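# Stretch robot moves blue block or yellow sponge into tote

## Task

Check the desks in the room for a blue foam block. If one is there, place it in the tote next to the door; if not, place the yellow sponge there instead. The placed item must sit fully inside the tote with nothing sticking out past its rim. No new objects may end up on the floor, every carton must still stand upright on its desk, and the robot must not tip over or be left leaning. The result only counts if the item stays put without the robot holding it.

## Robot and tools

ROBOT. A Hello Robot Stretch 3 with one arm: a two-wheeled base (0.33 m long, 0.34 m wide), a lift sliding on a mast, and a telescoping arm that reaches out to the robot's RIGHT side, ending in a wrist and gripper. The base drives only forward/backward or spins in place; it cannot slide sideways, so to move the gripper forward you drive the base. Spins pivot about the point midway between the drive wheels, 0.05 m behind the front edge. With arm retracted and wrist folded, the robot sweeps a circle of radius 0.28 m when turning; an unfolded level wrist reaches past that circle.

FRAMES. Base frame: origin on the floor between the drive wheels, x forward, y left, z up. hand_pose in results uses this frame, located where closed fingertips meet. Odometry frame is the base frame at the scene's start; heading is positive to the left, range -3.142 to 3.142.

TOOL execute_actions, argument actions: a list run in order. Each action may hold robot, steps (integer 1 to 450 control steps, 30 per second, default 1) and until. Steps alone just waits. robot is either one command, a list of up to 8 commands executed in sequence (each starts after the previous ends done; a pause_s entry waits up to 15 s), or {"stop": true} to brake everything and clear the queue.
A command may contain:
- base: exactly one of translate_m (metres, relative offset from where the base is when the command begins; positive forward; magnitude at most 1) or rotate_rad (radians, relative turn; positive is counter-clockwise/left; magnitude at most 3.2).
- joints: named absolute targets, unnamed ones keep their previous target. lift_m 0 to 1.1 (arm height); arm_m 0 to 0.52 (extension); wrist_yaw_rad -1.345 to 4.42 (0 along the arm, positive toward the front, 3.0 folded over the base); wrist_pitch_rad -1.57 to 0.451 (0 level, negative tips fingers down); wrist_roll_rad -2.911 to 2.911 (0 fingers side by side); gripper_m -0.089 to 0.179 (bigger is wider; real fingertip gap is about 0.007 smaller when nearly shut, 0.025 smaller fully open, zero below 0.007); head_pan_rad -3.953 to 1.73 (0 ahead, positive left, -1.57 looks along the arm); head_tilt_rad -1.53 to 0.419 (negative down).
- contact_limits: {"arm_m": effort percent 1 to 100} making that arm motion stop once its effort reaches the value; lower is gentler, too low halts immediately.
Base and joint motions begin together and keep running across later calls and during thinking. A new command overrides immediately and discards any older queue. until ends an action early: {"robot": {"status": "ended"}} waits until nothing is moving and no queue is running; fields can also be compared, e.g. {"lift_m": [">", 0.3]} or status words / ["!=", "moving"]. {"any": {"status": "ended"}} fires when any one motion ends. An invalid or out-of-range value rejects the whole call.

TOOL zoom_image: camera (head_camera, nav_camera or wrist_camera) and region [x0, y0, x1, y1] in pixels of that camera's last image, top-left origin, at most 504 by 504. head_camera and nav_camera move with head_pan_rad/head_tilt_rad; wrist_camera rides on the gripper.

TOOL finished_scene: argument scene (integer). Call only after all motion has ended and the goal holds on its own.

SPEED. Full speed (0.30 m/s, 1.9 rad/s) needs the arm stowed: lift_m under 0.30, arm_m under 0.03, wrist_yaw_rad over 2.54; otherwise 0.10 m/s and 0.63 rad/s.

GRIPPING. Close to a gripper_m value below the object's width; lower squeezes harder, but a stall guard eases off, so heavy or slippery things can slide out. Release by opening at least 0.02 beyond the touch value. Neither the reading nor done confirms a grasp; check cameras.

SELF-COLLISION. Fold (yaw 3.0) or unfold the wrist only with lift_m 0.32 to 0.95, wrist_pitch_rad -0.4, roll near 0. Folded, lift may go down to 0.25. With yaw below -0.4 keep pitch at -0.5 or lower.

RESULTS. base_status shows progress (moved vs goal); joint_goals, joint_status, measured_speeds, motor_effort (percent, peak in brackets, noisy and offset), refusals, queue (idle, running, done, dropped, stopped), queue_left. Status words: moving, done, off_target (held away from goal, may still push), contact_stop (arm or lift hit something and went slack), time_out, stopped, torque_fault (wrist servo off 10 s, limp, refuses goals), not_commanded. Lines refused:, dropped:, replaced: explain problems. robot.on_its_own reports goals the robot changed, slack or off joints, loaded motors, and base_tilt lean. lidar_m: 12 distances in 30 degree sectors counter-clockwise from straight ahead, plane 0.17 m high (sees legs, not tabletops). wrist_depth_mm and head_depth_mm: 7 by 7 median depths in mm. Images from each camera come after each call; an empty actions list just observes.

AVOID. Pushing the arm into something rigid with the gripper above about 0.45 m can tip the robot; never push again after a contact_stop. Don't drive while holding or hooking something fixed. If snagged, reverse the last move in small steps, free the gripper, and lower lift_m to about 0.2 if still leaning. Avoid drops, slams, hard shoves, knocking cartons over or objects onto the floor, and long hard pushes on the wrist. Occasionally a loose object gets nudged by outside forces; recheck before finishing.

Each tool is called after "Call:" as a command line: name --argument value for each argument, lists and objects as JSON in quotes; but a table of rows of numbers goes row by row, as --pt "numbers of a row", without its own name.

## Session

Call:
execute_actions --actions '[{"robot":{"joints":{"head_tilt_rad":-0.5}},"steps":60,"until":{"robot":{"status":"ended"}}}]'

Call:
execute_actions --actions '[{"robot":{"joints":{"head_pan_rad":1.5}},"steps":90,"until":{"robot":{"status":"ended"}}}]'

Call:
execute_actions --actions '[{"robot":{"joints":{"head_pan_rad":-1.5}},"steps":90,"until":{"robot":{"status":"ended"}}}]'

Call:
execute_actions --actions '[{"robot":{"joints":{"head_pan_rad":-3.1}},"steps":90,"until":{"robot":{"status":"ended"}}}]'

Scene clock: 0.87 s.
robot.base_odometry: x=+0.000 y=+0.000 heading=+0.000 (m, m, rad; robot's odometry frame)
robot.turned_by_wheels: +0.000 (rad since the last result)
robot.turned_by_imu: +0.000 (rad since the last result)
robot.base_tilt: forward=+0.4 right=+2.4 (deg)
robot.lidar_m: 2.53 1.94 1.89 1.84 1.66 1.39 1.74 1.84 1.84 2.35 1.82 1.73
robot.head_depth_mm: 2095 2193 2347 2440 1965 1565 1293 / 2265 2433 2616 2657 1976 1564 1292 / 2501 2682 2868 2692 1965 1552 1285 / 2367 2559 2828 2696 1979 1553 1286 / 2213 2386 2580 2672 1958 1545 1288 / 2071 2224 2403 2530 1958 1555 1283 / 1949 2029 1892 2350 1949 1557 1279
robot.base_status: not_commanded
robot.joint_positions: lift_m=+0.431 arm_m=+0.002 wrist_yaw_rad=+2.816 wrist_pitch_rad=-0.362 wrist_roll_rad=-0.007 gripper_m=+0.037 head_pan_rad=-0.016 head_tilt_rad=-0.493
robot.joint_goals: lift_m=+0.431 arm_m=+0.002 wrist_yaw_rad=+2.816 wrist_pitch_rad=-0.362 wrist_roll_rad=-0.007 gripper_m=+0.037 head_pan_rad=-0.016 head_tilt_rad=-0.500
robot.joint_status: lift_m=not_commanded arm_m=not_commanded wrist_yaw_rad=not_commanded wrist_pitch_rad=not_commanded wrist_roll_rad=not_commanded gripper_m=not_commanded head_pan_rad=not_commanded head_tilt_rad=done
robot.measured_speeds: translate_m=+0.000 rotate_rad=+0.000 lift_m=+0.000 arm_m=+0.000 wrist_yaw_rad=+0.000 wrist_pitch_rad=+0.000 wrist_roll_rad=+0.000 head_pan_rad=+0.000 head_tilt_rad=+0.000
robot: refusals=0 queue=done queue_left=0
robot.motor_effort: left_wheel=-1(1) right_wheel=+0(1) lift_m=+30(29) arm_m=+0(0) wrist_yaw_rad=+0(1) wrist_pitch_rad=+9(9) wrist_roll_rad=+0(0) gripper_m=-1(0) head_pan_rad=+0(1) head_tilt_rad=-3(31) (%)
robot.hand_pose: x=+0.0527 y=+0.0718 z=+0.4568 quat_wxyz=(+0.239, +0.704, +0.014, +0.668) (m; robot's base frame)
robot.wrist_depth_mm: - - - - - - - / - - - - - - - / - - - - - - - / - - - - - - - / 989 - - 994 975 941 921 / 827 - 808 788 - 743 734 / 674 - 653 645 639 626 617
pictures: head_camera (sideways: a quarter turn clockwise sets it upright), nav_camera (sideways: a quarter turn counterclockwise sets it upright), wrist_camera
camera_calibration (this result's frames):
head_camera: T_world_to_cam=[[-0.4514, -0.0427801, -0.891296, 1.18775], [-0.0561989, 0.99823, -0.0194505, 0.0320519], [0.89055, 0.0413099, -0.453005, 0.543713], [0, 0, 0, 1]] pos_world=[0.0537471, -0.0036439, 1.30556]
nav_camera: T_world_to_cam=[[0.430165, -0.00488661, 0.902737, -1.1373], [0.0284033, -0.999417, -0.0189445, 0.072492], [0.902303, 0.03379, -0.429775, 0.517073], [0, 0, 0, 1]] pos_world=[0.0206131, 0.0494203, 1.25029]
wrist_camera: T_world_to_cam=[[0.95368, -0.297668, -0.043453, 0.000570677], [-0.173413, -0.425963, -0.887966, 0.485966], [0.24581, 0.854371, -0.457852, 0.297], [0, 0, 0, 1]] pos_world=[0.0107232, -0.0465742, 0.567528]
Images, in order (width x height): head_camera 896x504, nav_camera 672x504, wrist_camera 644x364.

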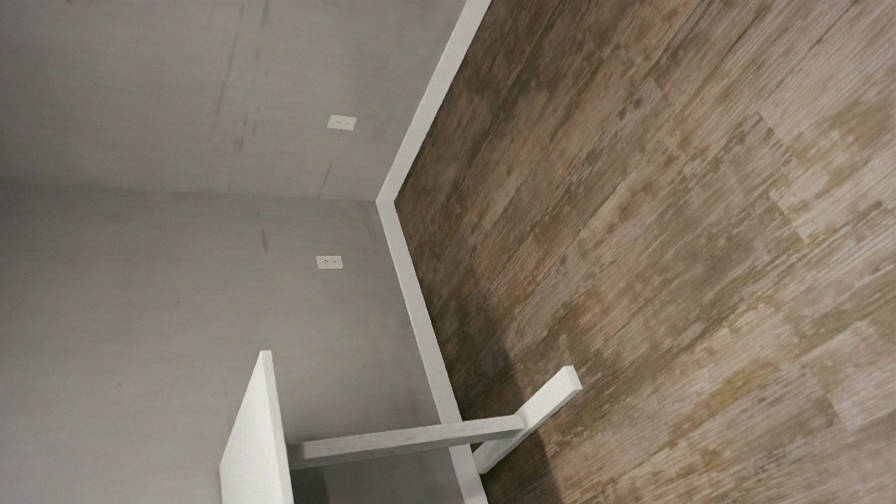

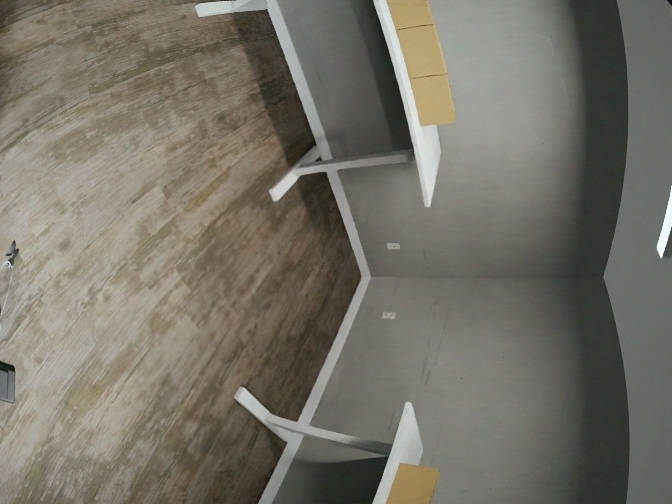

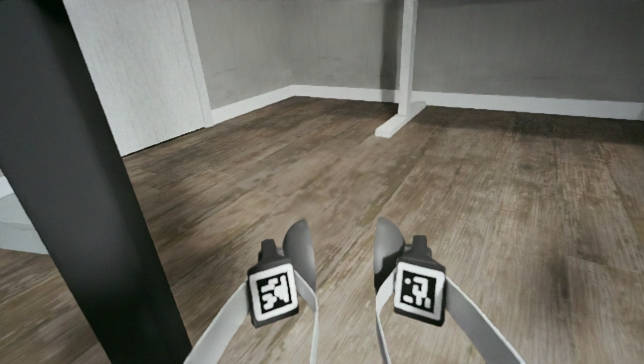

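Scene clock: 2.20 s.
robot.base_odometry: x=+0.000 y=+0.000 heading=+0.000 (m, m, rad; robot's odometry frame)
robot.turned_by_wheels: +0.000 (rad since the last result)
robot.turned_by_imu: +0.000 (rad since the last result)
robot.base_tilt: forward=+0.5 right=+2.5 (deg)
robot.lidar_m: 2.53 1.95 1.90 1.84 1.66 1.40 1.74 1.85 1.84 2.35 1.81 1.73
robot.head_depth_mm: 2150 2260 2426 2519 1978 1565 1290 / 2221 2410 2607 2703 1962 1565 1291 / 2010 2210 2442 2560 1974 1555 1294 / 1847 1988 2198 2412 1979 1557 1288 / 1684 1822 1975 2172 1981 1558 1289 / 1554 1680 1810 1978 1959 1547 1285 / 1456 1562 1672 1817 1885 1501 1305
robot.base_status: not_commanded
robot.joint_positions: lift_m=+0.431 arm_m=+0.002 wrist_yaw_rad=+2.816 wrist_pitch_rad=-0.362 wrist_roll_rad=-0.007 gripper_m=+0.037 head_pan_rad=+1.493 head_tilt_rad=-0.493
robot.joint_goals: lift_m=+0.431 arm_m=+0.002 wrist_yaw_rad=+2.816 wrist_pitch_rad=-0.362 wrist_roll_rad=-0.007 gripper_m=+0.037 head_pan_rad=+1.500 head_tilt_rad=-0.500
robot.joint_status: lift_m=not_commanded arm_m=not_commanded wrist_yaw_rad=not_commanded wrist_pitch_rad=not_commanded wrist_roll_rad=not_commanded gripper_m=not_commanded head_pan_rad=done head_tilt_rad=done
robot.measured_speeds: translate_m=+0.000 rotate_rad=+0.000 lift_m=+0.000 arm_m=+0.000 wrist_yaw_rad=+0.000 wrist_pitch_rad=+0.000 wrist_roll_rad=+0.000 head_pan_rad=+0.000 head_tilt_rad=+0.000
robot: refusals=0 queue=done queue_left=0
robot.motor_effort: left_wheel=-1(2) right_wheel=+0(1) lift_m=+30(30) arm_m=-1(0) wrist_yaw_rad=-1(0) wrist_pitch_rad=+9(9) wrist_roll_rad=+0(0) gripper_m=+0(0) head_pan_rad=+4(43) head_tilt_rad=-3(3) (%)
robot.hand_pose: x=+0.0527 y=+0.0718 z=+0.4568 quat_wxyz=(+0.239, +0.704, +0.014, +0.668) (m; robot's base frame)
robot.wrist_depth_mm: - - - - - - - / - - - - - - - / - - - - - - - / - - - - - - - / 954 - - 994 - 944 904 / 837 - 806 764 - 728 728 / 691 - 654 644 642 625 619
pictures: head_camera (sideways: a quarter turn clockwise sets it upright), nav_camera (sideways: a quarter turn counterclockwise sets it upright), wrist_camera
camera_calibration (this result's frames):
head_camera: T_world_to_cam=[[0.0147726, -0.453404, -0.891183, 1.18476], [-0.999795, 0.00562033, -0.0194324, 0.0377843], [0.0138195, 0.891288, -0.453228, 0.549351], [0, 0, 0, 1]] pos_world=[0.0126829, 0.0473316, 1.30555]
nav_camera: T_world_to_cam=[[0.0314902, 0.429265, 0.902629, -1.13473], [0.999261, -0.0334457, -0.0189556, 0.0665842], [0.022052, 0.902559, -0.430001, 0.522736], [0, 0, 0, 1]] pos_world=[-0.0423294, 0.0175279, 1.25028]
wrist_camera: T_world_to_cam=[[0.95368, -0.297668, -0.0434528, 0.000570605], [-0.173413, -0.425963, -0.887966, 0.485967], [0.24581, 0.854371, -0.457852, 0.297], [0, 0, 0, 1]] pos_world=[0.0107231, -0.0465742, 0.567528]
Images, in order (width x height): head_camera 896x504, nav_camera 672x504, wrist_camera 644x364.

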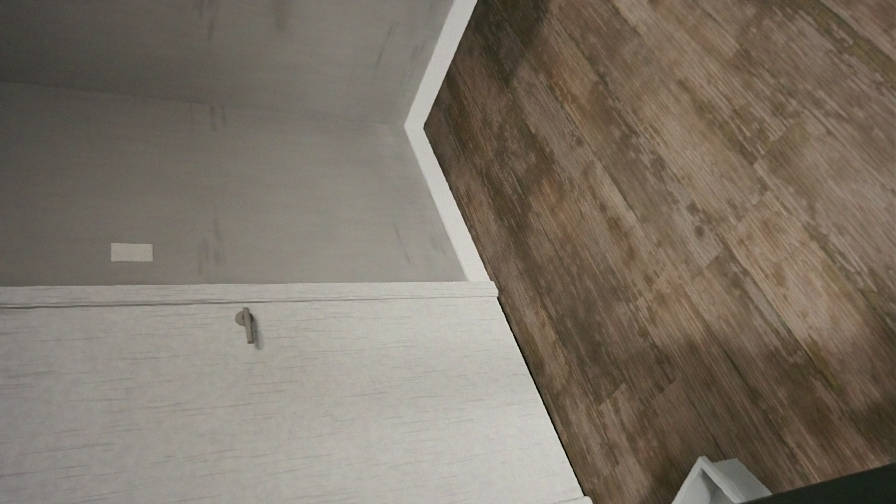

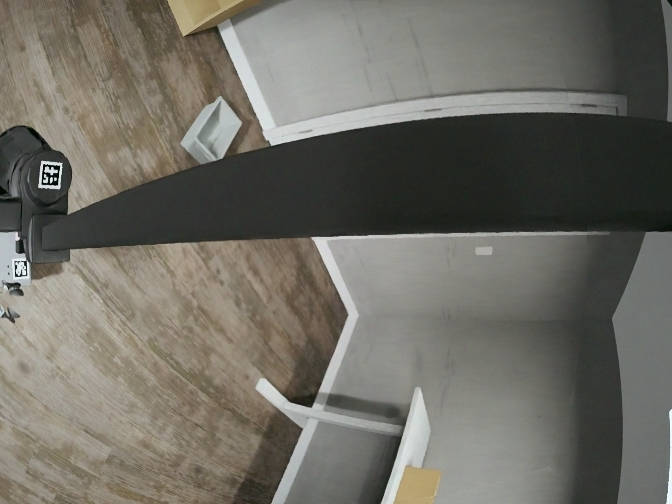

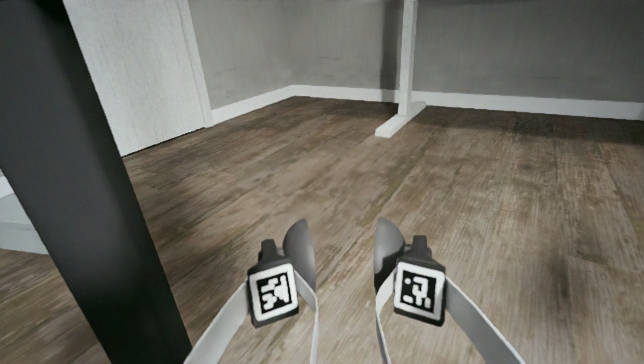

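Scene clock: 4.17 s.
robot.base_odometry: x=+0.000 y=+0.000 heading=+0.000 (m, m, rad; robot's odometry frame)
robot.turned_by_wheels: +0.000 (rad since the last result)
robot.turned_by_imu: +0.000 (rad since the last result)
robot.base_tilt: forward=+0.5 right=+2.5 (deg)
robot.lidar_m: 2.54 1.94 1.90 1.84 1.67 1.40 1.74 1.84 1.84 2.35 1.81 1.72
robot.head_depth_mm: 2501 2756 2949 2701 1982 1567 1284 / 2339 2575 2872 2723 1975 1562 1290 / 2205 2400 2646 2678 1970 1567 1292 / 2074 2238 2446 2562 1971 1559 1293 / 1956 2084 1845 2413 1970 1553 1284 / 1842 1425 2129 2332 1966 1550 1282 / 1756 1339 2010 2193 1956 1552 1279
robot.base_status: not_commanded
robot.joint_positions: lift_m=+0.431 arm_m=+0.002 wrist_yaw_rad=+2.816 wrist_pitch_rad=-0.362 wrist_roll_rad=-0.007 gripper_m=+0.037 head_pan_rad=-1.493 head_tilt_rad=-0.494
robot.joint_goals: lift_m=+0.431 arm_m=+0.002 wrist_yaw_rad=+2.816 wrist_pitch_rad=-0.362 wrist_roll_rad=-0.007 gripper_m=+0.037 head_pan_rad=-1.500 head_tilt_rad=-0.500
robot.joint_status: lift_m=not_commanded arm_m=not_commanded wrist_yaw_rad=not_commanded wrist_pitch_rad=not_commanded wrist_roll_rad=not_commanded gripper_m=not_commanded head_pan_rad=done head_tilt_rad=done
robot.measured_speeds: translate_m=+0.000 rotate_rad=+0.000 lift_m=+0.000 arm_m=+0.000 wrist_yaw_rad=+0.000 wrist_pitch_rad=+0.000 wrist_roll_rad=+0.000 head_pan_rad=+0.000 head_tilt_rad=+0.000
robot: refusals=0 queue=done queue_left=0
robot.motor_effort: left_wheel=-1(1) right_wheel=-1(1) lift_m=+30(30) arm_m=-1(1) wrist_yaw_rad=+0(0) wrist_pitch_rad=+9(9) wrist_roll_rad=+0(1) gripper_m=-1(1) head_pan_rad=-3(42) head_tilt_rad=-3(3) (%)
robot.hand_pose: x=+0.0527 y=+0.0718 z=+0.4568 quat_wxyz=(+0.239, +0.704, +0.014, +0.668) (m; robot's base frame)
robot.wrist_depth_mm: - - - - - - - / - - - - - - - / - - - - - - - / - - - - - - - / 962 - 999 - 983 923 897 / 847 - 818 766 - 761 733 / 701 - 656 658 636 627 610
pictures: head_camera (sideways: a quarter turn clockwise sets it upright), nav_camera (sideways: a quarter turn counterclockwise sets it upright), wrist_camera
camera_calibration (this result's frames):
head_camera: T_world_to_cam=[[-0.085077, 0.44573, -0.891115, 1.18528], [0.988518, 0.149851, -0.0194216, 0.0256414], [0.124878, -0.882536, -0.453361, 0.548847], [0, 0, 0, 1]] pos_world=[0.00695409, -0.0477801, 1.30554]
nav_camera: T_world_to_cam=[[0.0356247, -0.429078, 0.902565, -1.13467], [-0.992315, -0.122275, -0.0189623, 0.0787416], [0.118498, -0.894953, -0.430136, 0.522323], [0, 0, 0, 1]] pos_world=[0.0566647, -0.00977964, 1.25028]
wrist_camera: T_world_to_cam=[[0.95368, -0.297668, -0.0434526, 0.000570513], [-0.173413, -0.425963, -0.887966, 0.485967], [0.24581, 0.854371, -0.457852, 0.297], [0, 0, 0, 1]] pos_world=[0.0107231, -0.0465742, 0.567528]
Images, in order (width x height): head_camera 896x504, nav_camera 672x504, wrist_camera 644x364.

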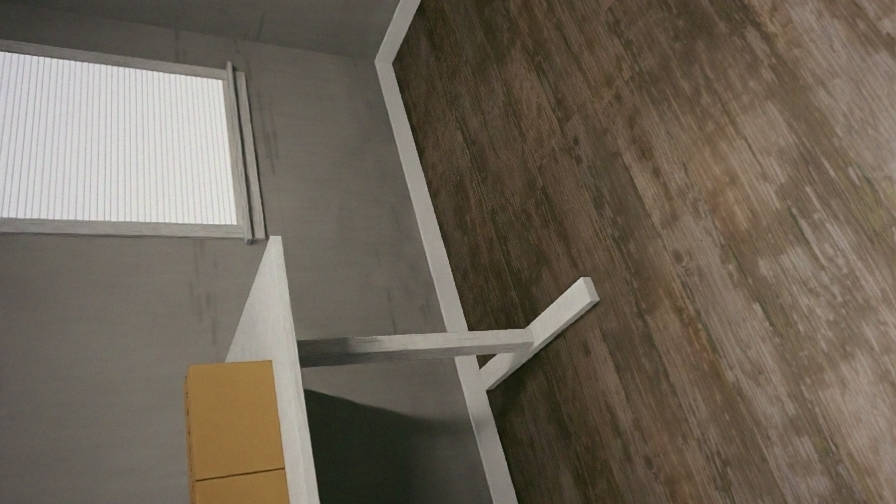

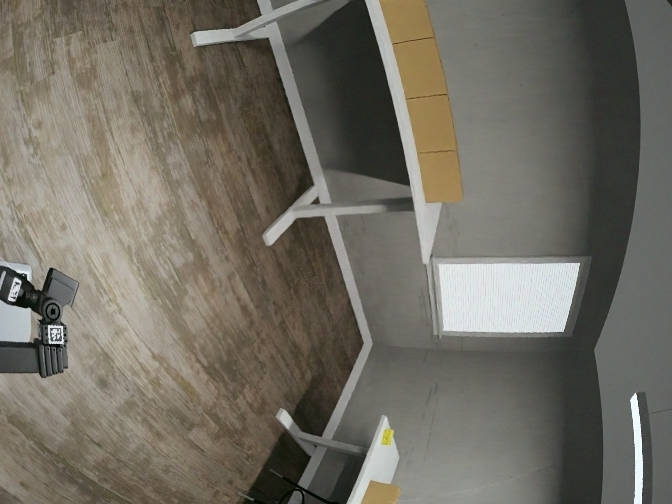

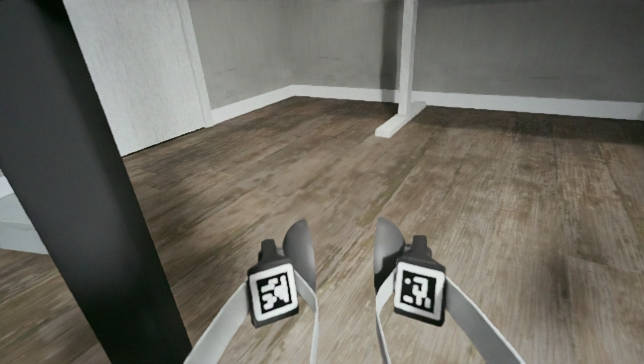

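Scene clock: 5.53 s.
robot.base_odometry: x=+0.000 y=+0.000 heading=+0.000 (m, m, rad; robot's odometry frame)
robot.turned_by_wheels: +0.000 (rad since the last result)
robot.turned_by_imu: +0.000 (rad since the last result)
robot.base_tilt: forward=+0.4 right=+2.5 (deg)
robot.lidar_m: 2.53 1.94 1.89 1.84 1.67 1.39 1.74 1.84 1.84 2.35 1.81 1.73
robot.head_depth_mm: 1710 1556 1700 1917 1853 1575 1291 / 1930 2049 2181 2338 1930 1557 1286 / 2172 2309 2468 2552 1981 1552 1286 / 2437 2648 2845 2689 1975 1563 1285 / 2370 2564 2803 2666 1964 1555 1286 / 2222 2380 2581 2687 1954 1554 1282 / 2115 2262 2255 2415 1963 1550 1283
robot.base_status: not_commanded
robot.joint_positions: lift_m=+0.431 arm_m=+0.002 wrist_yaw_rad=+2.816 wrist_pitch_rad=-0.362 wrist_roll_rad=-0.007 gripper_m=+0.037 head_pan_rad=-3.093 head_tilt_rad=-0.494
robot.joint_goals: lift_m=+0.431 arm_m=+0.002 wrist_yaw_rad=+2.816 wrist_pitch_rad=-0.362 wrist_roll_rad=-0.007 gripper_m=+0.037 head_pan_rad=-3.100 head_tilt_rad=-0.500
robot.joint_status: lift_m=not_commanded arm_m=not_commanded wrist_yaw_rad=not_commanded wrist_pitch_rad=not_commanded wrist_roll_rad=not_commanded gripper_m=not_commanded head_pan_rad=done head_tilt_rad=done
robot.measured_speeds: translate_m=+0.000 rotate_rad=+0.000 lift_m=+0.000 arm_m=+0.000 wrist_yaw_rad=+0.000 wrist_pitch_rad=+0.000 wrist_roll_rad=+0.000 head_pan_rad=+0.000 head_tilt_rad=+0.000
robot: refusals=0 queue=done queue_left=0
robot.motor_effort: left_wheel=-1(0) right_wheel=+0(1) lift_m=+31(30) arm_m=-1(1) wrist_yaw_rad=+0(1) wrist_pitch_rad=+9(9) wrist_roll_rad=+0(0) gripper_m=+1(0) head_pan_rad=-3(38) head_tilt_rad=-3(3) (%)
robot.hand_pose: x=+0.0527 y=+0.0718 z=+0.4568 quat_wxyz=(+0.239, +0.704, +0.014, +0.668) (m; robot's base frame)
robot.wrist_depth_mm: - - - - - - - / - - - - - - - / - - - - - - - / - - - - - - - / 965 - - 973 979 933 881 / 840 - 818 787 - 759 739 / 704 - 662 650 638 627 620
pictures: head_camera (sideways: a quarter turn clockwise sets it upright), nav_camera (sideways: a quarter turn counterclockwise sets it upright), wrist_camera
camera_calibration (this result's frames):
head_camera: T_world_to_cam=[[0.448051, 0.0720277, -0.891102, 1.18201], [0.120926, -0.992472, -0.0194194, 0.0309309], [-0.885792, -0.099056, -0.453388, 0.555047], [0, 0, 0, 1]] pos_world=[-0.0416847, 0.00054136, 1.30554]
nav_camera: T_world_to_cam=[[-0.429962, -0.0230827, 0.902552, -1.13182], [-0.0932493, 0.995462, -0.0189637, 0.073259], [-0.898018, -0.092316, -0.430163, 0.52856], [0, 0, 0, 1]] pos_world=[-0.00515026, -0.0502575, 1.25028]
wrist_camera: T_world_to_cam=[[0.95368, -0.297668, -0.0434527, 0.000570534], [-0.173413, -0.425963, -0.887966, 0.485967], [0.24581, 0.854371, -0.457852, 0.297], [0, 0, 0, 1]] pos_world=[0.0107231, -0.0465742, 0.567528]
Images, in order (width x height): head_camera 896x504, nav_camera 672x504, wrist_camera 644x364.

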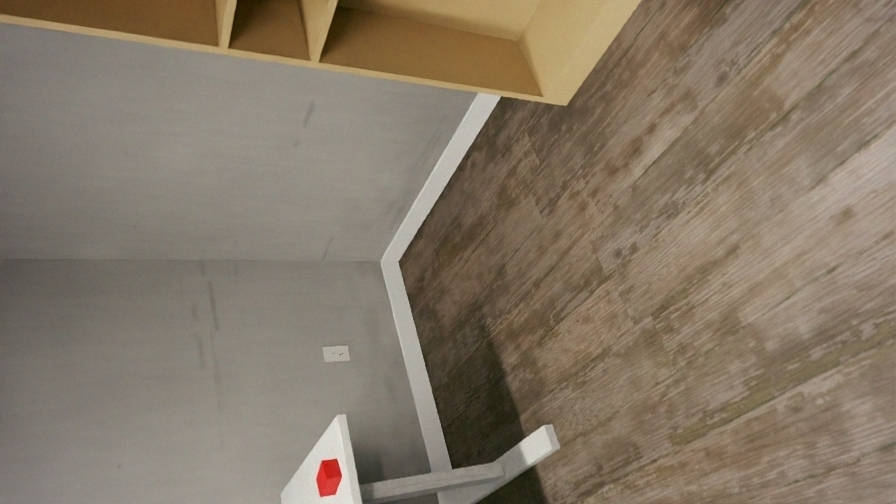

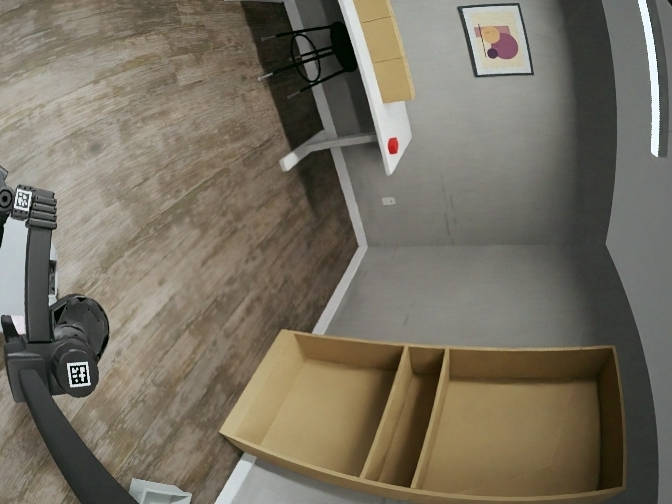

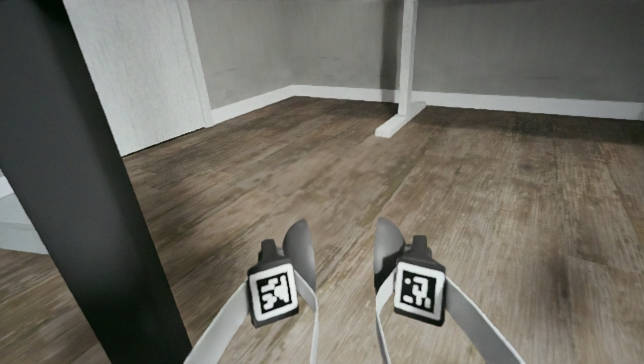

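Call:
execute_actions --actions '[{"robot":[{"joints":{"head_pan_rad":1.7,"head_tilt_rad":-0.3,"lift_m":0.27},"base":{"rotate_rad":-0.06}},{"base":{"translate_m":1}},{"base":{"translate_m":1}},{"base":{"translate_m":0.2}}],"steps":450,"until":{"robot":{"status":"ended"}}}]'

Call:
execute_actions --actions '[{"robot":{"joints":{"head_pan_rad":-2.2}},"steps":90,"until":{"robot":{"status":"ended"}}}]'

Scene clock: 26.37 s.
robot.base_odometry: x=+2.196 y=-0.132 heading=-0.060 (m, m, rad; robot's odometry frame)
robot.turned_by_wheels: -0.060 (rad since the last result)
robot.turned_by_imu: -0.055 (rad since the last result)
robot.base_tilt: forward=+0.3 right=+3.0 (deg)
robot.lidar_m: 0.66 0.70 0.70 0.82 1.44 3.19 3.46 3.68 1.05 0.65 0.57 0.57
robot.head_depth_mm: 739 765 791 821 853 886 919 / 824 857 891 925 967 1011 1060 / 933 975 1018 1034 1105 1175 1239 / 1069 1128 1193 1160 1286 1411 1414 / 1258 1339 1421 1151 1534 1701 1480 / 1537 1651 1731 1153 902 1706 1205 / - - - - - - -
robot.base_status: moving (translate_m +0.2000 of +0.2000)
robot.joint_positions: lift_m=+0.271 arm_m=+0.002 wrist_yaw_rad=+2.816 wrist_pitch_rad=-0.363 wrist_roll_rad=-0.007 gripper_m=+0.037 head_pan_rad=+1.693 head_tilt_rad=-0.309
robot.joint_goals: lift_m=+0.270 arm_m=+0.002 wrist_yaw_rad=+2.816 wrist_pitch_rad=-0.363 wrist_roll_rad=-0.007 gripper_m=+0.037 head_pan_rad=+1.700 head_tilt_rad=-0.300
robot.joint_status: lift_m=done arm_m=not_commanded wrist_yaw_rad=not_commanded wrist_pitch_rad=not_commanded wrist_roll_rad=not_commanded gripper_m=not_commanded head_pan_rad=done head_tilt_rad=done
robot.measured_speeds: translate_m=+0.000 rotate_rad=+0.000 lift_m=+0.000 arm_m=+0.000 wrist_yaw_rad=+0.000 wrist_pitch_rad=+0.000 wrist_roll_rad=+0.000 head_pan_rad=+0.000 head_tilt_rad=+0.000
robot: refusals=0 queue=running queue_left=0
robot.motor_effort: left_wheel=+1(9) right_wheel=-3(8) lift_m=+13(31) arm_m=-1(1) wrist_yaw_rad=-1(1) wrist_pitch_rad=+10(10) wrist_roll_rad=+0(0) gripper_m=+0(1) head_pan_rad=+3(41) head_tilt_rad=+4(20) (%)
robot.hand_pose: x=+0.0526 y=+0.0718 z=+0.2959 quat_wxyz=(+0.239, +0.704, +0.014, +0.668) (m; robot's base frame)
robot.wrist_depth_mm: - - 863 747 650 581 524 / - - 952 787 707 606 553 / - - - 896 755 669 587 / - 970 942 855 796 695 617 / 689 719 712 710 716 656 628 / 595 - 575 550 - 532 520 / 492 - - 468 450 442 439
pictures: head_camera (sideways: a quarter turn clockwise sets it upright), nav_camera (sideways: a quarter turn counterclockwise sets it upright), wrist_camera
camera_calibration (this result's frames):
head_camera: T_world_to_cam=[[0.0838683, -0.272032, -0.958627, 1.27236], [-0.981512, -0.188648, -0.0323374, 0.0544797], [-0.172047, 0.943616, -0.282824, 0.328726], [0, 0, 0, 1]] pos_world=[0.0033178, 0.0462093, 1.31445]
nav_camera: T_world_to_cam=[[-0.0335149, 0.255843, 0.966137, -1.21724], [0.98561, 0.168709, -0.0104854, 0.0556437], [-0.165678, 0.951883, -0.257816, 0.299798], [0, 0, 0, 1]] pos_world=[-0.0459687, 0.0166626, 1.2539]
wrist_camera: T_world_to_cam=[[0.953676, -0.297681, -0.0434598, -0.00641452], [-0.1735, -0.426222, -0.887825, 0.343108], [0.245765, 0.854237, -0.458125, 0.223481], [0, 0, 0, 1]] pos_world=[0.0107229, -0.046575, 0.406723]
Images, in order (width x height): head_camera 896x504, nav_camera 672x504, wrist_camera 644x364.

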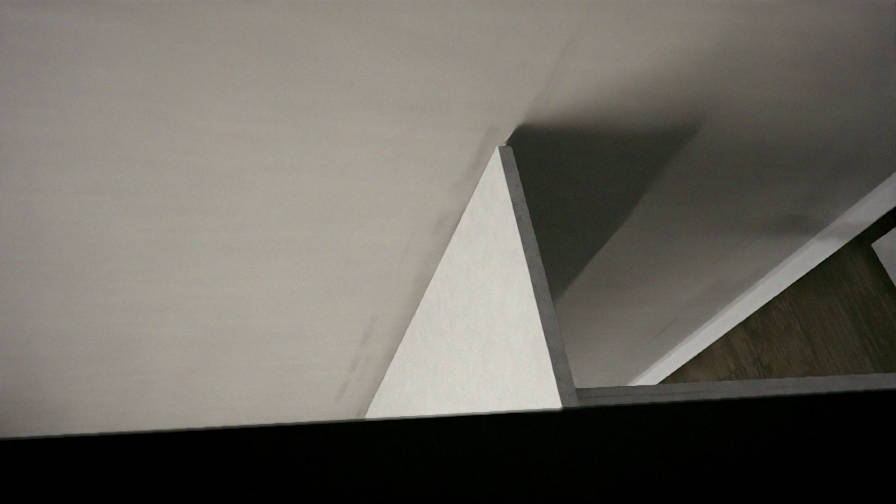

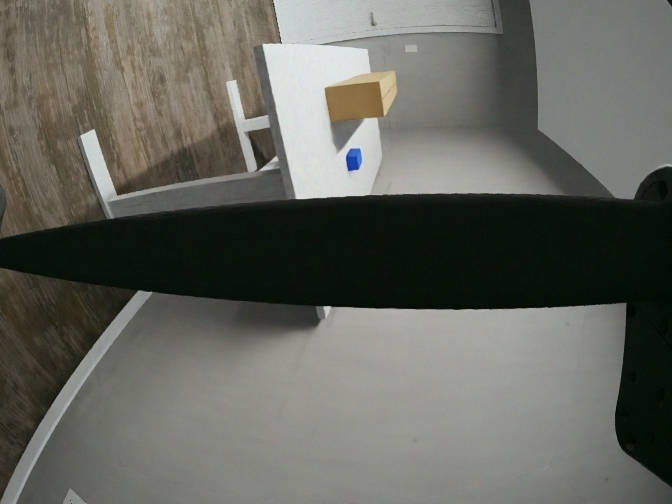

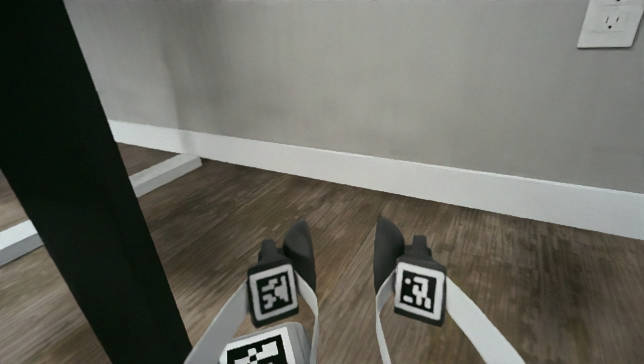

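Scene clock: 28.73 s.
robot.base_odometry: x=+2.196 y=-0.132 heading=-0.060 (m, m, rad; robot's odometry frame)
robot.turned_by_wheels: +0.000 (rad since the last result)
robot.turned_by_imu: +0.000 (rad since the last result)
robot.base_tilt: forward=+0.5 right=+2.5 (deg)
robot.lidar_m: 0.66 0.70 0.70 0.82 1.44 3.19 3.48 3.69 1.05 0.65 0.57 0.57
robot.head_depth_mm: 3313 3474 3595 1102 2500 1910 1497 / 3397 3568 3663 1123 2438 1907 1481 / 3072 3406 3290 1181 1137 1761 1360 / 1946 2088 2093 1171 2349 1817 1396 / 1410 1480 1558 1271 1741 1747 1443 / 1106 1151 1196 1155 1304 1358 1386 / 910 938 970 1006 1042 1075 1113
robot.base_status: done (translate_m +0.2000 of +0.2000)
robot.joint_positions: lift_m=+0.271 arm_m=+0.002 wrist_yaw_rad=+2.816 wrist_pitch_rad=-0.363 wrist_roll_rad=-0.007 gripper_m=+0.037 head_pan_rad=-2.193 head_tilt_rad=-0.309
robot.joint_goals: lift_m=+0.270 arm_m=+0.002 wrist_yaw_rad=+2.816 wrist_pitch_rad=-0.363 wrist_roll_rad=-0.007 gripper_m=+0.037 head_pan_rad=-2.200 head_tilt_rad=-0.300
robot.joint_status: lift_m=done arm_m=not_commanded wrist_yaw_rad=not_commanded wrist_pitch_rad=not_commanded wrist_roll_rad=not_commanded gripper_m=not_commanded head_pan_rad=done head_tilt_rad=done
robot.measured_speeds: translate_m=+0.000 rotate_rad=+0.000 lift_m=+0.000 arm_m=+0.000 wrist_yaw_rad=+0.000 wrist_pitch_rad=+0.000 wrist_roll_rad=+0.000 head_pan_rad=+0.000 head_tilt_rad=+0.000
robot: refusals=0 queue=done queue_left=0
robot.motor_effort: left_wheel=+0(1) right_wheel=-3(2) lift_m=+13(12) arm_m=-1(1) wrist_yaw_rad=+0(0) wrist_pitch_rad=+10(9) wrist_roll_rad=+0(0) gripper_m=-1(1) head_pan_rad=-3(44) head_tilt_rad=+5(5) (%)
robot.hand_pose: x=+0.0526 y=+0.0718 z=+0.2959 quat_wxyz=(+0.239, +0.704, +0.014, +0.668) (m; robot's base frame)
robot.wrist_depth_mm: - - 875 741 661 593 528 / - - 958 813 707 613 552 / - - - 879 740 662 580 / - 975 997 871 790 695 611 / 696 741 724 703 703 660 620 / 599 - 570 553 - 531 522 / 488 - - 464 449 445 441
pictures: head_camera (sideways: a quarter turn clockwise sets it upright), nav_camera (sideways: a quarter turn counterclockwise sets it upright), wrist_camera
camera_calibration (this result's frames):
head_camera: T_world_to_cam=[[0.122575, 0.256925, -0.958627, 1.27213], [0.849814, -0.52609, -0.0323374, 0.0433086], [-0.512632, -0.81069, -0.282824, 0.330804], [0, 0, 0, 1]] pos_world=[-0.0231549, -0.0358774, 1.31445]
nav_camera: T_world_to_cam=[[-0.148651, -0.210908, 0.966137, -1.21654], [-0.839321, 0.543534, -0.0104854, 0.0667759], [-0.522917, -0.812458, -0.257816, 0.301977], [0, 0, 0, 1]] pos_world=[0.0331161, -0.0475282, 1.2539]
wrist_camera: T_world_to_cam=[[0.953676, -0.297681, -0.0434599, -0.00641456], [-0.1735, -0.426221, -0.887825, 0.343108], [0.245765, 0.854237, -0.458125, 0.223481], [0, 0, 0, 1]] pos_world=[0.0107229, -0.046575, 0.406723]
Images, in order (width x height): head_camera 896x504, nav_camera 672x504, wrist_camera 644x364.

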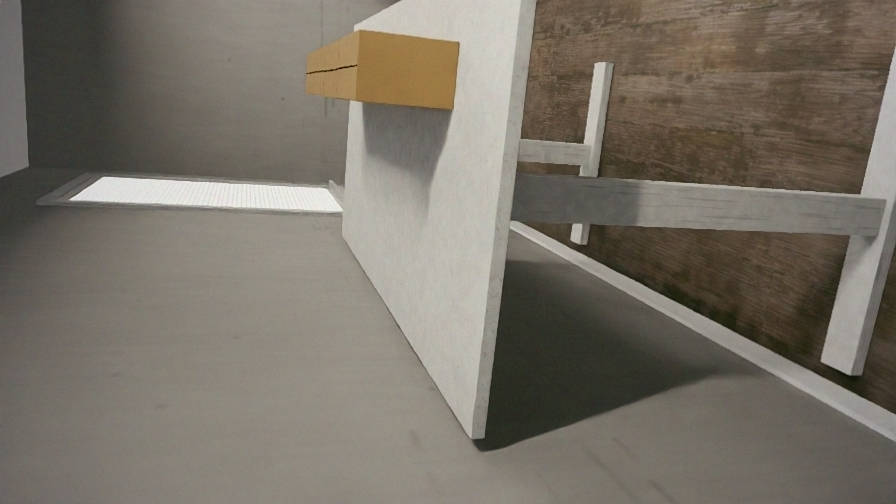

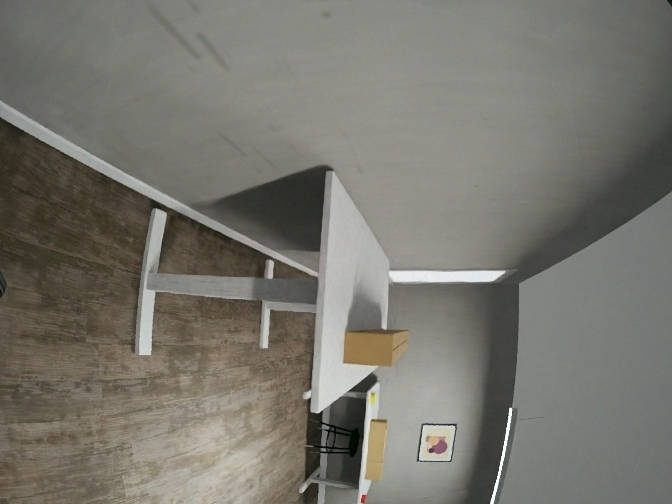

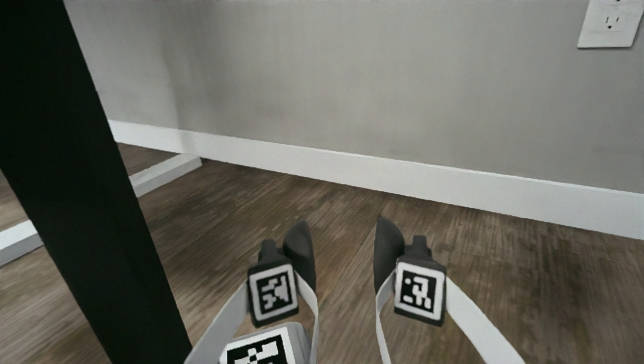

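Call:
execute_actions --actions '[{"robot":[{"joints":{"head_pan_rad":0.2,"head_tilt_rad":-0.6},"base":{"rotate_rad":1.85}},{"base":{"translate_m":0.42}},{"joints":{"lift_m":0.9}},{"joints":{"wrist_yaw_rad":0}},{"joints":{"lift_m":1.08,"gripper_m":0.15,"wrist_pitch_rad":-0.2}}],"steps":450,"until":{"robot":{"status":"ended"}}},{"steps":300,"until":{"robot":{"status":"ended"}}}]'

Scene clock: 50.80 s.
robot.base_odometry: x=+2.105 y=+0.278 heading=+1.790 (m, m, rad; robot's odometry frame)
robot.turned_by_wheels: +1.850 (rad since the last result)
robot.turned_by_imu: +1.831 (rad since the last result)
robot.base_tilt: forward=+0.5 right=+2.5 (deg)
robot.lidar_m: 0.45 0.44 2.94 3.77 2.54 1.31 0.97 0.93 0.70 0.51 0.50 0.52
robot.head_depth_mm: 789 822 826 617 494 1000 1054 / 964 1016 872 617 477 1284 1191 / 1235 1246 872 616 476 1442 1216 / 1706 1493 839 614 476 683 865 / 2337 1480 828 615 476 654 1160 / 2305 1472 867 612 474 1332 1211 / 2238 792 675 612 475 1331 1213
robot.base_status: done (translate_m +0.4200 of +0.4200)
robot.joint_positions: lift_m=+1.079 arm_m=+0.002 wrist_yaw_rad=+0.001 wrist_pitch_rad=-0.222 wrist_roll_rad=-0.007 gripper_m=+0.150 head_pan_rad=+0.193 head_tilt_rad=-0.593
robot.joint_goals: lift_m=+1.080 arm_m=+0.002 wrist_yaw_rad=+0.000 wrist_pitch_rad=-0.200 wrist_roll_rad=-0.007 gripper_m=+0.150 head_pan_rad=+0.200 head_tilt_rad=-0.600
robot.joint_status: lift_m=done arm_m=not_commanded wrist_yaw_rad=done wrist_pitch_rad=done wrist_roll_rad=not_commanded gripper_m=done head_pan_rad=done head_tilt_rad=done
robot.measured_speeds: translate_m=+0.000 rotate_rad=+0.000 lift_m=+0.000 arm_m=+0.000 wrist_yaw_rad=+0.000 wrist_pitch_rad=+0.000 wrist_roll_rad=+0.000 head_pan_rad=+0.000 head_tilt_rad=+0.000
robot: refusals=0 queue=done queue_left=0
robot.motor_effort: left_wheel=-3(9) right_wheel=+2(12) lift_m=+46(47) arm_m=-1(1) wrist_yaw_rad=-2(1) wrist_pitch_rad=+12(14) wrist_roll_rad=+1(0) gripper_m=+0(87) head_pan_rad=+4(43) head_tilt_rad=-3(23) (%)
robot.hand_pose: x=-0.0211 y=-0.3918 z=+1.1381 quat_wxyz=(+0.706, +0.079, -0.700, -0.078) (m; robot's base frame)
robot.wrist_depth_mm: 213 233 262 297 348 413 513 / 220 242 273 312 366 442 561 / 228 253 283 329 387 476 605 / 235 261 297 346 411 510 644 / 245 271 312 361 439 533 661 / 255 270 331 383 467 562 673 / 262 306 345 411 506 648 761
pictures: head_camera (sideways: a quarter turn clockwise sets it upright), nav_camera (sideways: a quarter turn counterclockwise sets it upright), wrist_camera
camera_calibration (this result's frames):
head_camera: T_world_to_cam=[[-0.51792, -0.152246, -0.841772, 1.12357], [-0.26382, 0.964496, -0.0121214, 0.0237746], [0.813731, 0.215798, -0.539697, 0.65698], [0, 0, 0, 1]] pos_world=[0.0535848, 0.00635332, 1.30065]
nav_camera: T_world_to_cam=[[0.50827, 0.101448, 0.855202, -1.07578], [0.233245, -0.972139, -0.0233044, 0.0769159], [0.829011, 0.211317, -0.517771, 0.632018], [0, 0, 0, 1]] pos_world=[0.00489652, 0.0503526, 1.24904]
wrist_camera: T_world_to_cam=[[-0.998744, -0.0304291, -0.0397989, 0.0218285], [0.0275281, 0.330411, -0.943436, 1.24442], [0.0418579, -0.943347, -0.329158, 0.168088], [0, 0, 0, 1]] pos_world=[-0.0194913, -0.251942, 1.23023]
Images, in order (width x height): head_camera 896x504, nav_camera 672x504, wrist_camera 644x364.

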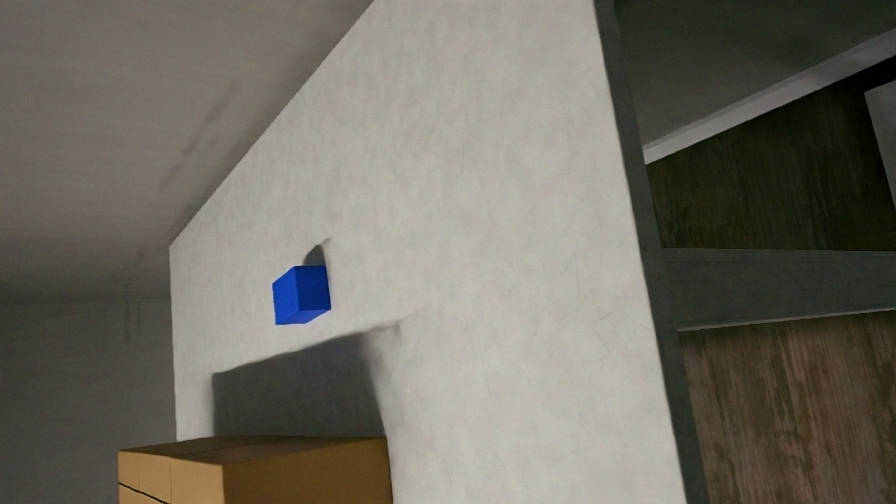

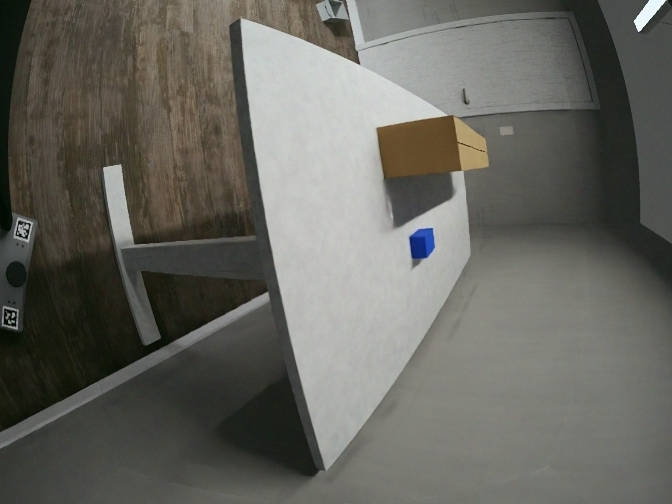

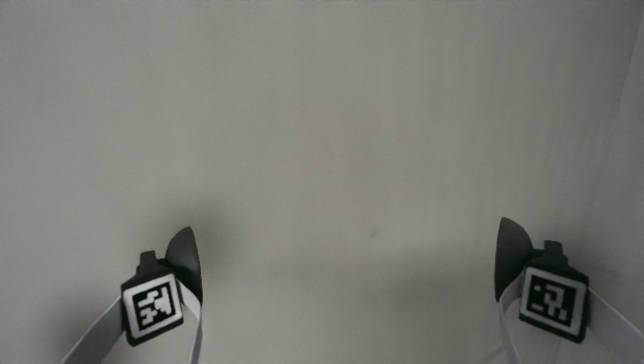

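Call:
execute_actions --actions '[{"robot":[{"base":{"translate_m":0.08}},{"joints":{"head_pan_rad":-1.6,"wrist_pitch_rad":-0.4},"base":{"rotate_rad":1.96}},{"joints":{"lift_m":1.0,"arm_m":0.3}}],"steps":450,"until":{"robot":{"status":"ended"}}}]'

Scene clock: 64.43 s.
robot.base_odometry: x=+2.087 y=+0.356 heading=-2.533 (m, m, rad; robot's odometry frame)
robot.turned_by_wheels: +1.960 (rad since the last result)
robot.turned_by_imu: +1.946 (rad since the last result)
robot.base_tilt: forward=+0.5 right=+2.5 (deg)
robot.lidar_m: 3.89 1.40 1.09 1.01 0.76 0.50 0.46 0.46 0.58 0.37 2.79 3.26
robot.head_depth_mm: 1084 1095 783 618 478 399 1158 / 1458 - - 616 477 399 1219 / 2246 2326 - 616 476 388 1189 / 2307 1488 872 615 476 388 675 / 2269 1238 818 615 475 387 1217 / 2256 715 631 613 475 387 1214 / 2220 794 617 612 474 386 1185
robot.base_status: done (rotate_rad +1.9599 of +1.9600)
robot.joint_positions: lift_m=+1.001 arm_m=+0.300 wrist_yaw_rad=+0.000 wrist_pitch_rad=-0.416 wrist_roll_rad=-0.007 gripper_m=+0.150 head_pan_rad=-1.593 head_tilt_rad=-0.593
robot.joint_goals: lift_m=+1.000 arm_m=+0.300 wrist_yaw_rad=+0.000 wrist_pitch_rad=-0.400 wrist_roll_rad=-0.007 gripper_m=+0.150 head_pan_rad=-1.600 head_tilt_rad=-0.600
robot.joint_status: lift_m=done arm_m=done wrist_yaw_rad=done wrist_pitch_rad=done wrist_roll_rad=not_commanded gripper_m=done head_pan_rad=done head_tilt_rad=done
robot.measured_speeds: translate_m=+0.000 rotate_rad=+0.000 lift_m=+0.000 arm_m=+0.000 wrist_yaw_rad=+0.000 wrist_pitch_rad=+0.000 wrist_roll_rad=+0.000 head_pan_rad=+0.000 head_tilt_rad=+0.000
robot: refusals=0 queue=done queue_left=0
robot.motor_effort: left_wheel=-3(6) right_wheel=+3(7) lift_m=+12(45) arm_m=+2(0) wrist_yaw_rad=-1(2) wrist_pitch_rad=+9(12) wrist_roll_rad=+0(0) gripper_m=+0(1) head_pan_rad=-2(40) head_tilt_rad=-3(3) (%)
robot.hand_pose: x=-0.0214 y=-0.6693 z=+1.0139 quat_wxyz=(+0.695, +0.147, -0.689, -0.146) (m; robot's base frame)
robot.wrist_depth_mm: 253 375 - - 899 535 379 / 218 330 714 857 779 556 384 / 213 317 530 518 500 472 390 / 208 307 381 291 356 345 338 / 204 278 294 279 280 281 266 / 199 238 238 234 230 226 227 / 193 198 202 199 194 190 184
pictures: head_camera (sideways: a quarter turn clockwise sets it upright), nav_camera (sideways: a quarter turn counterclockwise sets it upright), wrist_camera
camera_calibration (this result's frames):
head_camera: T_world_to_cam=[[-0.0380382, 0.538491, -0.841772, 1.12064], [0.998595, 0.0515909, -0.0121214, 0.0160738], [0.0369005, -0.84105, -0.539697, 0.661719], [0, 0, 0, 1]] pos_world=[0.00215806, -0.0477454, 1.30065]
nav_camera: T_world_to_cam=[[-0.00952381, -0.518207, 0.855202, -1.07262], [-0.999527, -0.0200898, -0.0233044, 0.0844358], [0.0292574, -0.855019, -0.517771, 0.636897], [0, 0, 0, 1]] pos_world=[0.0555464, -0.00958572, 1.24904]
wrist_camera: T_world_to_cam=[[-0.998783, -0.0210328, -0.0446168, 0.0193104], [0.0278689, 0.5057, -0.862259, 1.25396], [0.0406984, -0.862453, -0.504498, 0.0972417], [0, 0, 0, 1]] pos_world=[-0.0196172, -0.549855, 1.13116]
Images, in order (width x height): head_camera 896x504, nav_camera 672x504, wrist_camera 644x364.

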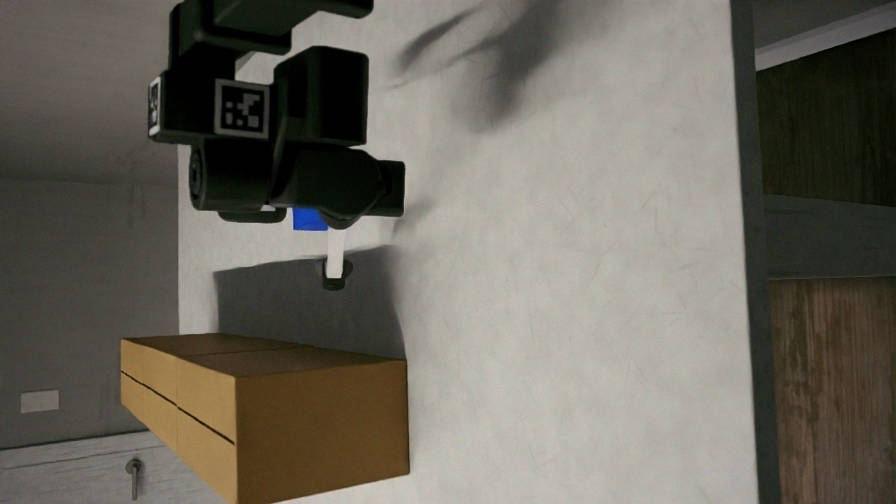

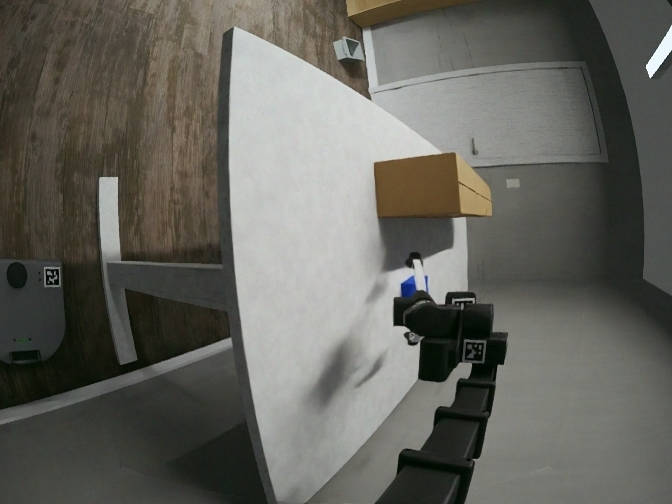

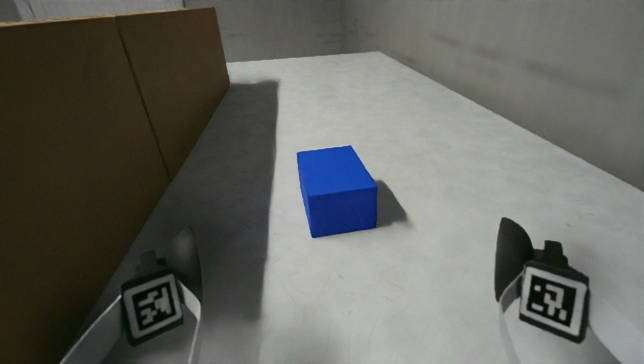

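Call:
execute_actions --actions '[{"robot":[{"joints":{"lift_m":0.975,"arm_m":0.455}},{"joints":{"gripper_m":0.0}},{"joints":{"lift_m":1.03}}],"steps":450,"until":{"robot":{"status":"ended"}}}]'

Scene clock: 75.20 s.
robot.base_odometry: x=+2.087 y=+0.356 heading=-2.533 (m, m, rad; robot's odometry frame)
robot.turned_by_wheels: +0.000 (rad since the last result)
robot.turned_by_imu: +0.000 (rad since the last result)
robot.base_tilt: forward=+0.5 right=+2.5 (deg)
robot.lidar_m: 3.87 1.40 1.09 1.00 0.75 0.50 0.46 0.46 0.58 0.37 2.78 3.27
robot.head_depth_mm: 1076 - 876 618 476 400 1165 / 1455 1310 875 616 477 398 1213 / 2242 - 782 616 476 388 1189 / 2289 1487 869 616 476 388 675 / 2283 1227 820 613 475 388 1213 / 2249 713 631 613 474 387 1216 / 2233 794 617 612 475 386 1187
robot.base_status: done (rotate_rad +1.9599 of +1.9600)
robot.joint_positions: lift_m=+1.029 arm_m=+0.455 wrist_yaw_rad=+0.000 wrist_pitch_rad=-0.419 wrist_roll_rad=-0.007 gripper_m=+0.008 head_pan_rad=-1.593 head_tilt_rad=-0.593
robot.joint_goals: lift_m=+1.030 arm_m=+0.455 wrist_yaw_rad=+0.000 wrist_pitch_rad=-0.400 wrist_roll_rad=-0.007 gripper_m=+0.007 head_pan_rad=-1.600 head_tilt_rad=-0.600
robot.joint_status: lift_m=done arm_m=done wrist_yaw_rad=done wrist_pitch_rad=done wrist_roll_rad=not_commanded gripper_m=done head_pan_rad=done head_tilt_rad=done
robot.measured_speeds: translate_m=+0.000 rotate_rad=+0.000 lift_m=+0.000 arm_m=+0.000 wrist_yaw_rad=+0.000 wrist_pitch_rad=+0.000 wrist_roll_rad=+0.000 head_pan_rad=+0.000 head_tilt_rad=+0.000
robot: refusals=0 queue=done queue_left=0
robot.on_its_own: gripper_m is held at +0.007, not at your +0.000, by its stall guard, which is still easing
robot.motor_effort: left_wheel=-3(3) right_wheel=+2(3) lift_m=+46(49) arm_m=+2(6) wrist_yaw_rad=-1(1) wrist_pitch_rad=+10(11) wrist_roll_rad=+1(1) gripper_m=-21(99) head_pan_rad=-3(3) head_tilt_rad=-3(3) (%)
robot.hand_pose: x=-0.0214 y=-0.8240 z=+1.0418 quat_wxyz=(+0.694, +0.148, -0.689, -0.147) (m; robot's base frame)
robot.wrist_depth_mm: - - - - 853 505 357 / 253 368 932 967 819 520 361 / 236 352 601 588 555 511 371 / 230 342 434 421 409 395 365 / 229 318 343 175 321 314 306 / 223 278 287 144 142 260 255 / 218 238 226 123 124 220 216
pictures: head_camera (sideways: a quarter turn clockwise sets it upright), nav_camera (sideways: a quarter turn counterclockwise sets it upright), wrist_camera
camera_calibration (this result's frames):
head_camera: T_world_to_cam=[[-0.0380357, 0.538491, -0.841772, 1.12064], [0.998595, 0.0515864, -0.0121214, 0.0160738], [0.0368967, -0.84105, -0.539697, 0.661719], [0, 0, 0, 1]] pos_world=[0.00215785, -0.0477454, 1.30065]
nav_camera: T_world_to_cam=[[-0.00952616, -0.518207, 0.855202, -1.07262], [-0.999527, -0.0200853, -0.0233044, 0.0844358], [0.0292535, -0.855019, -0.517771, 0.636897], [0, 0, 0, 1]] pos_world=[0.0555464, -0.00958595, 1.24904]
wrist_camera: T_world_to_cam=[[-0.998783, -0.0208882, -0.0446795, 0.0174888], [0.0278716, 0.508337, -0.860707, 1.35683], [0.0406908, -0.860905, -0.507136, -0.0179806], [0, 0, 0, 1]] pos_world=[-0.019618, -0.704843, 1.1595]
Images, in order (width x height): head_camera 896x504, nav_camera 672x504, wrist_camera 644x364.

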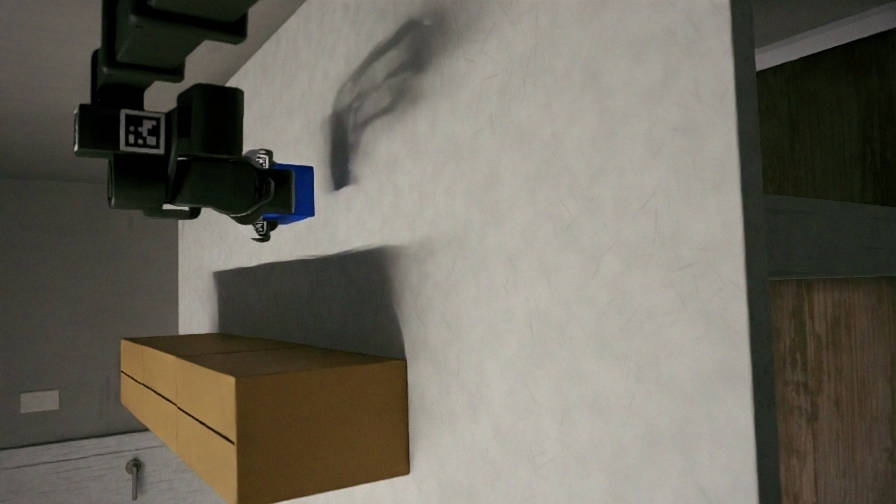

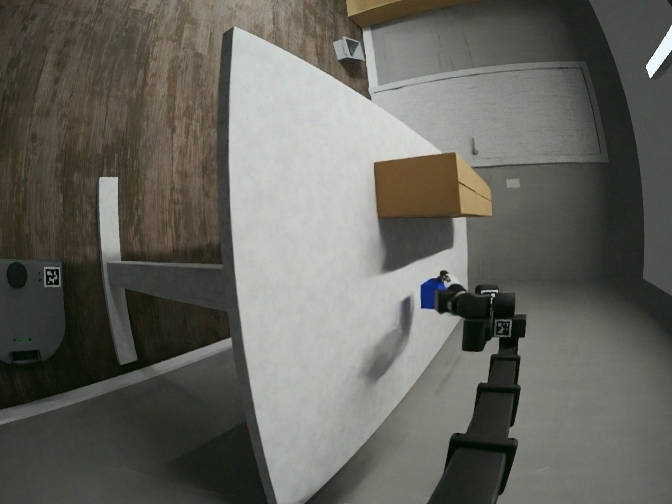

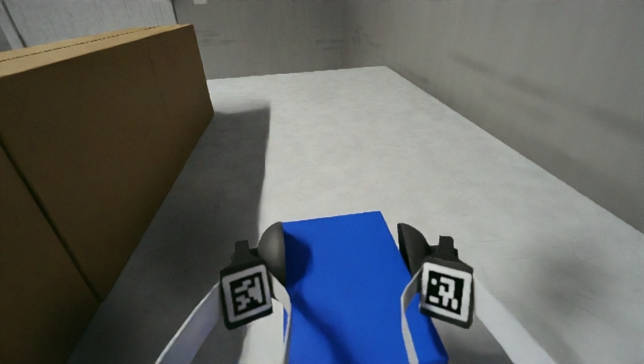

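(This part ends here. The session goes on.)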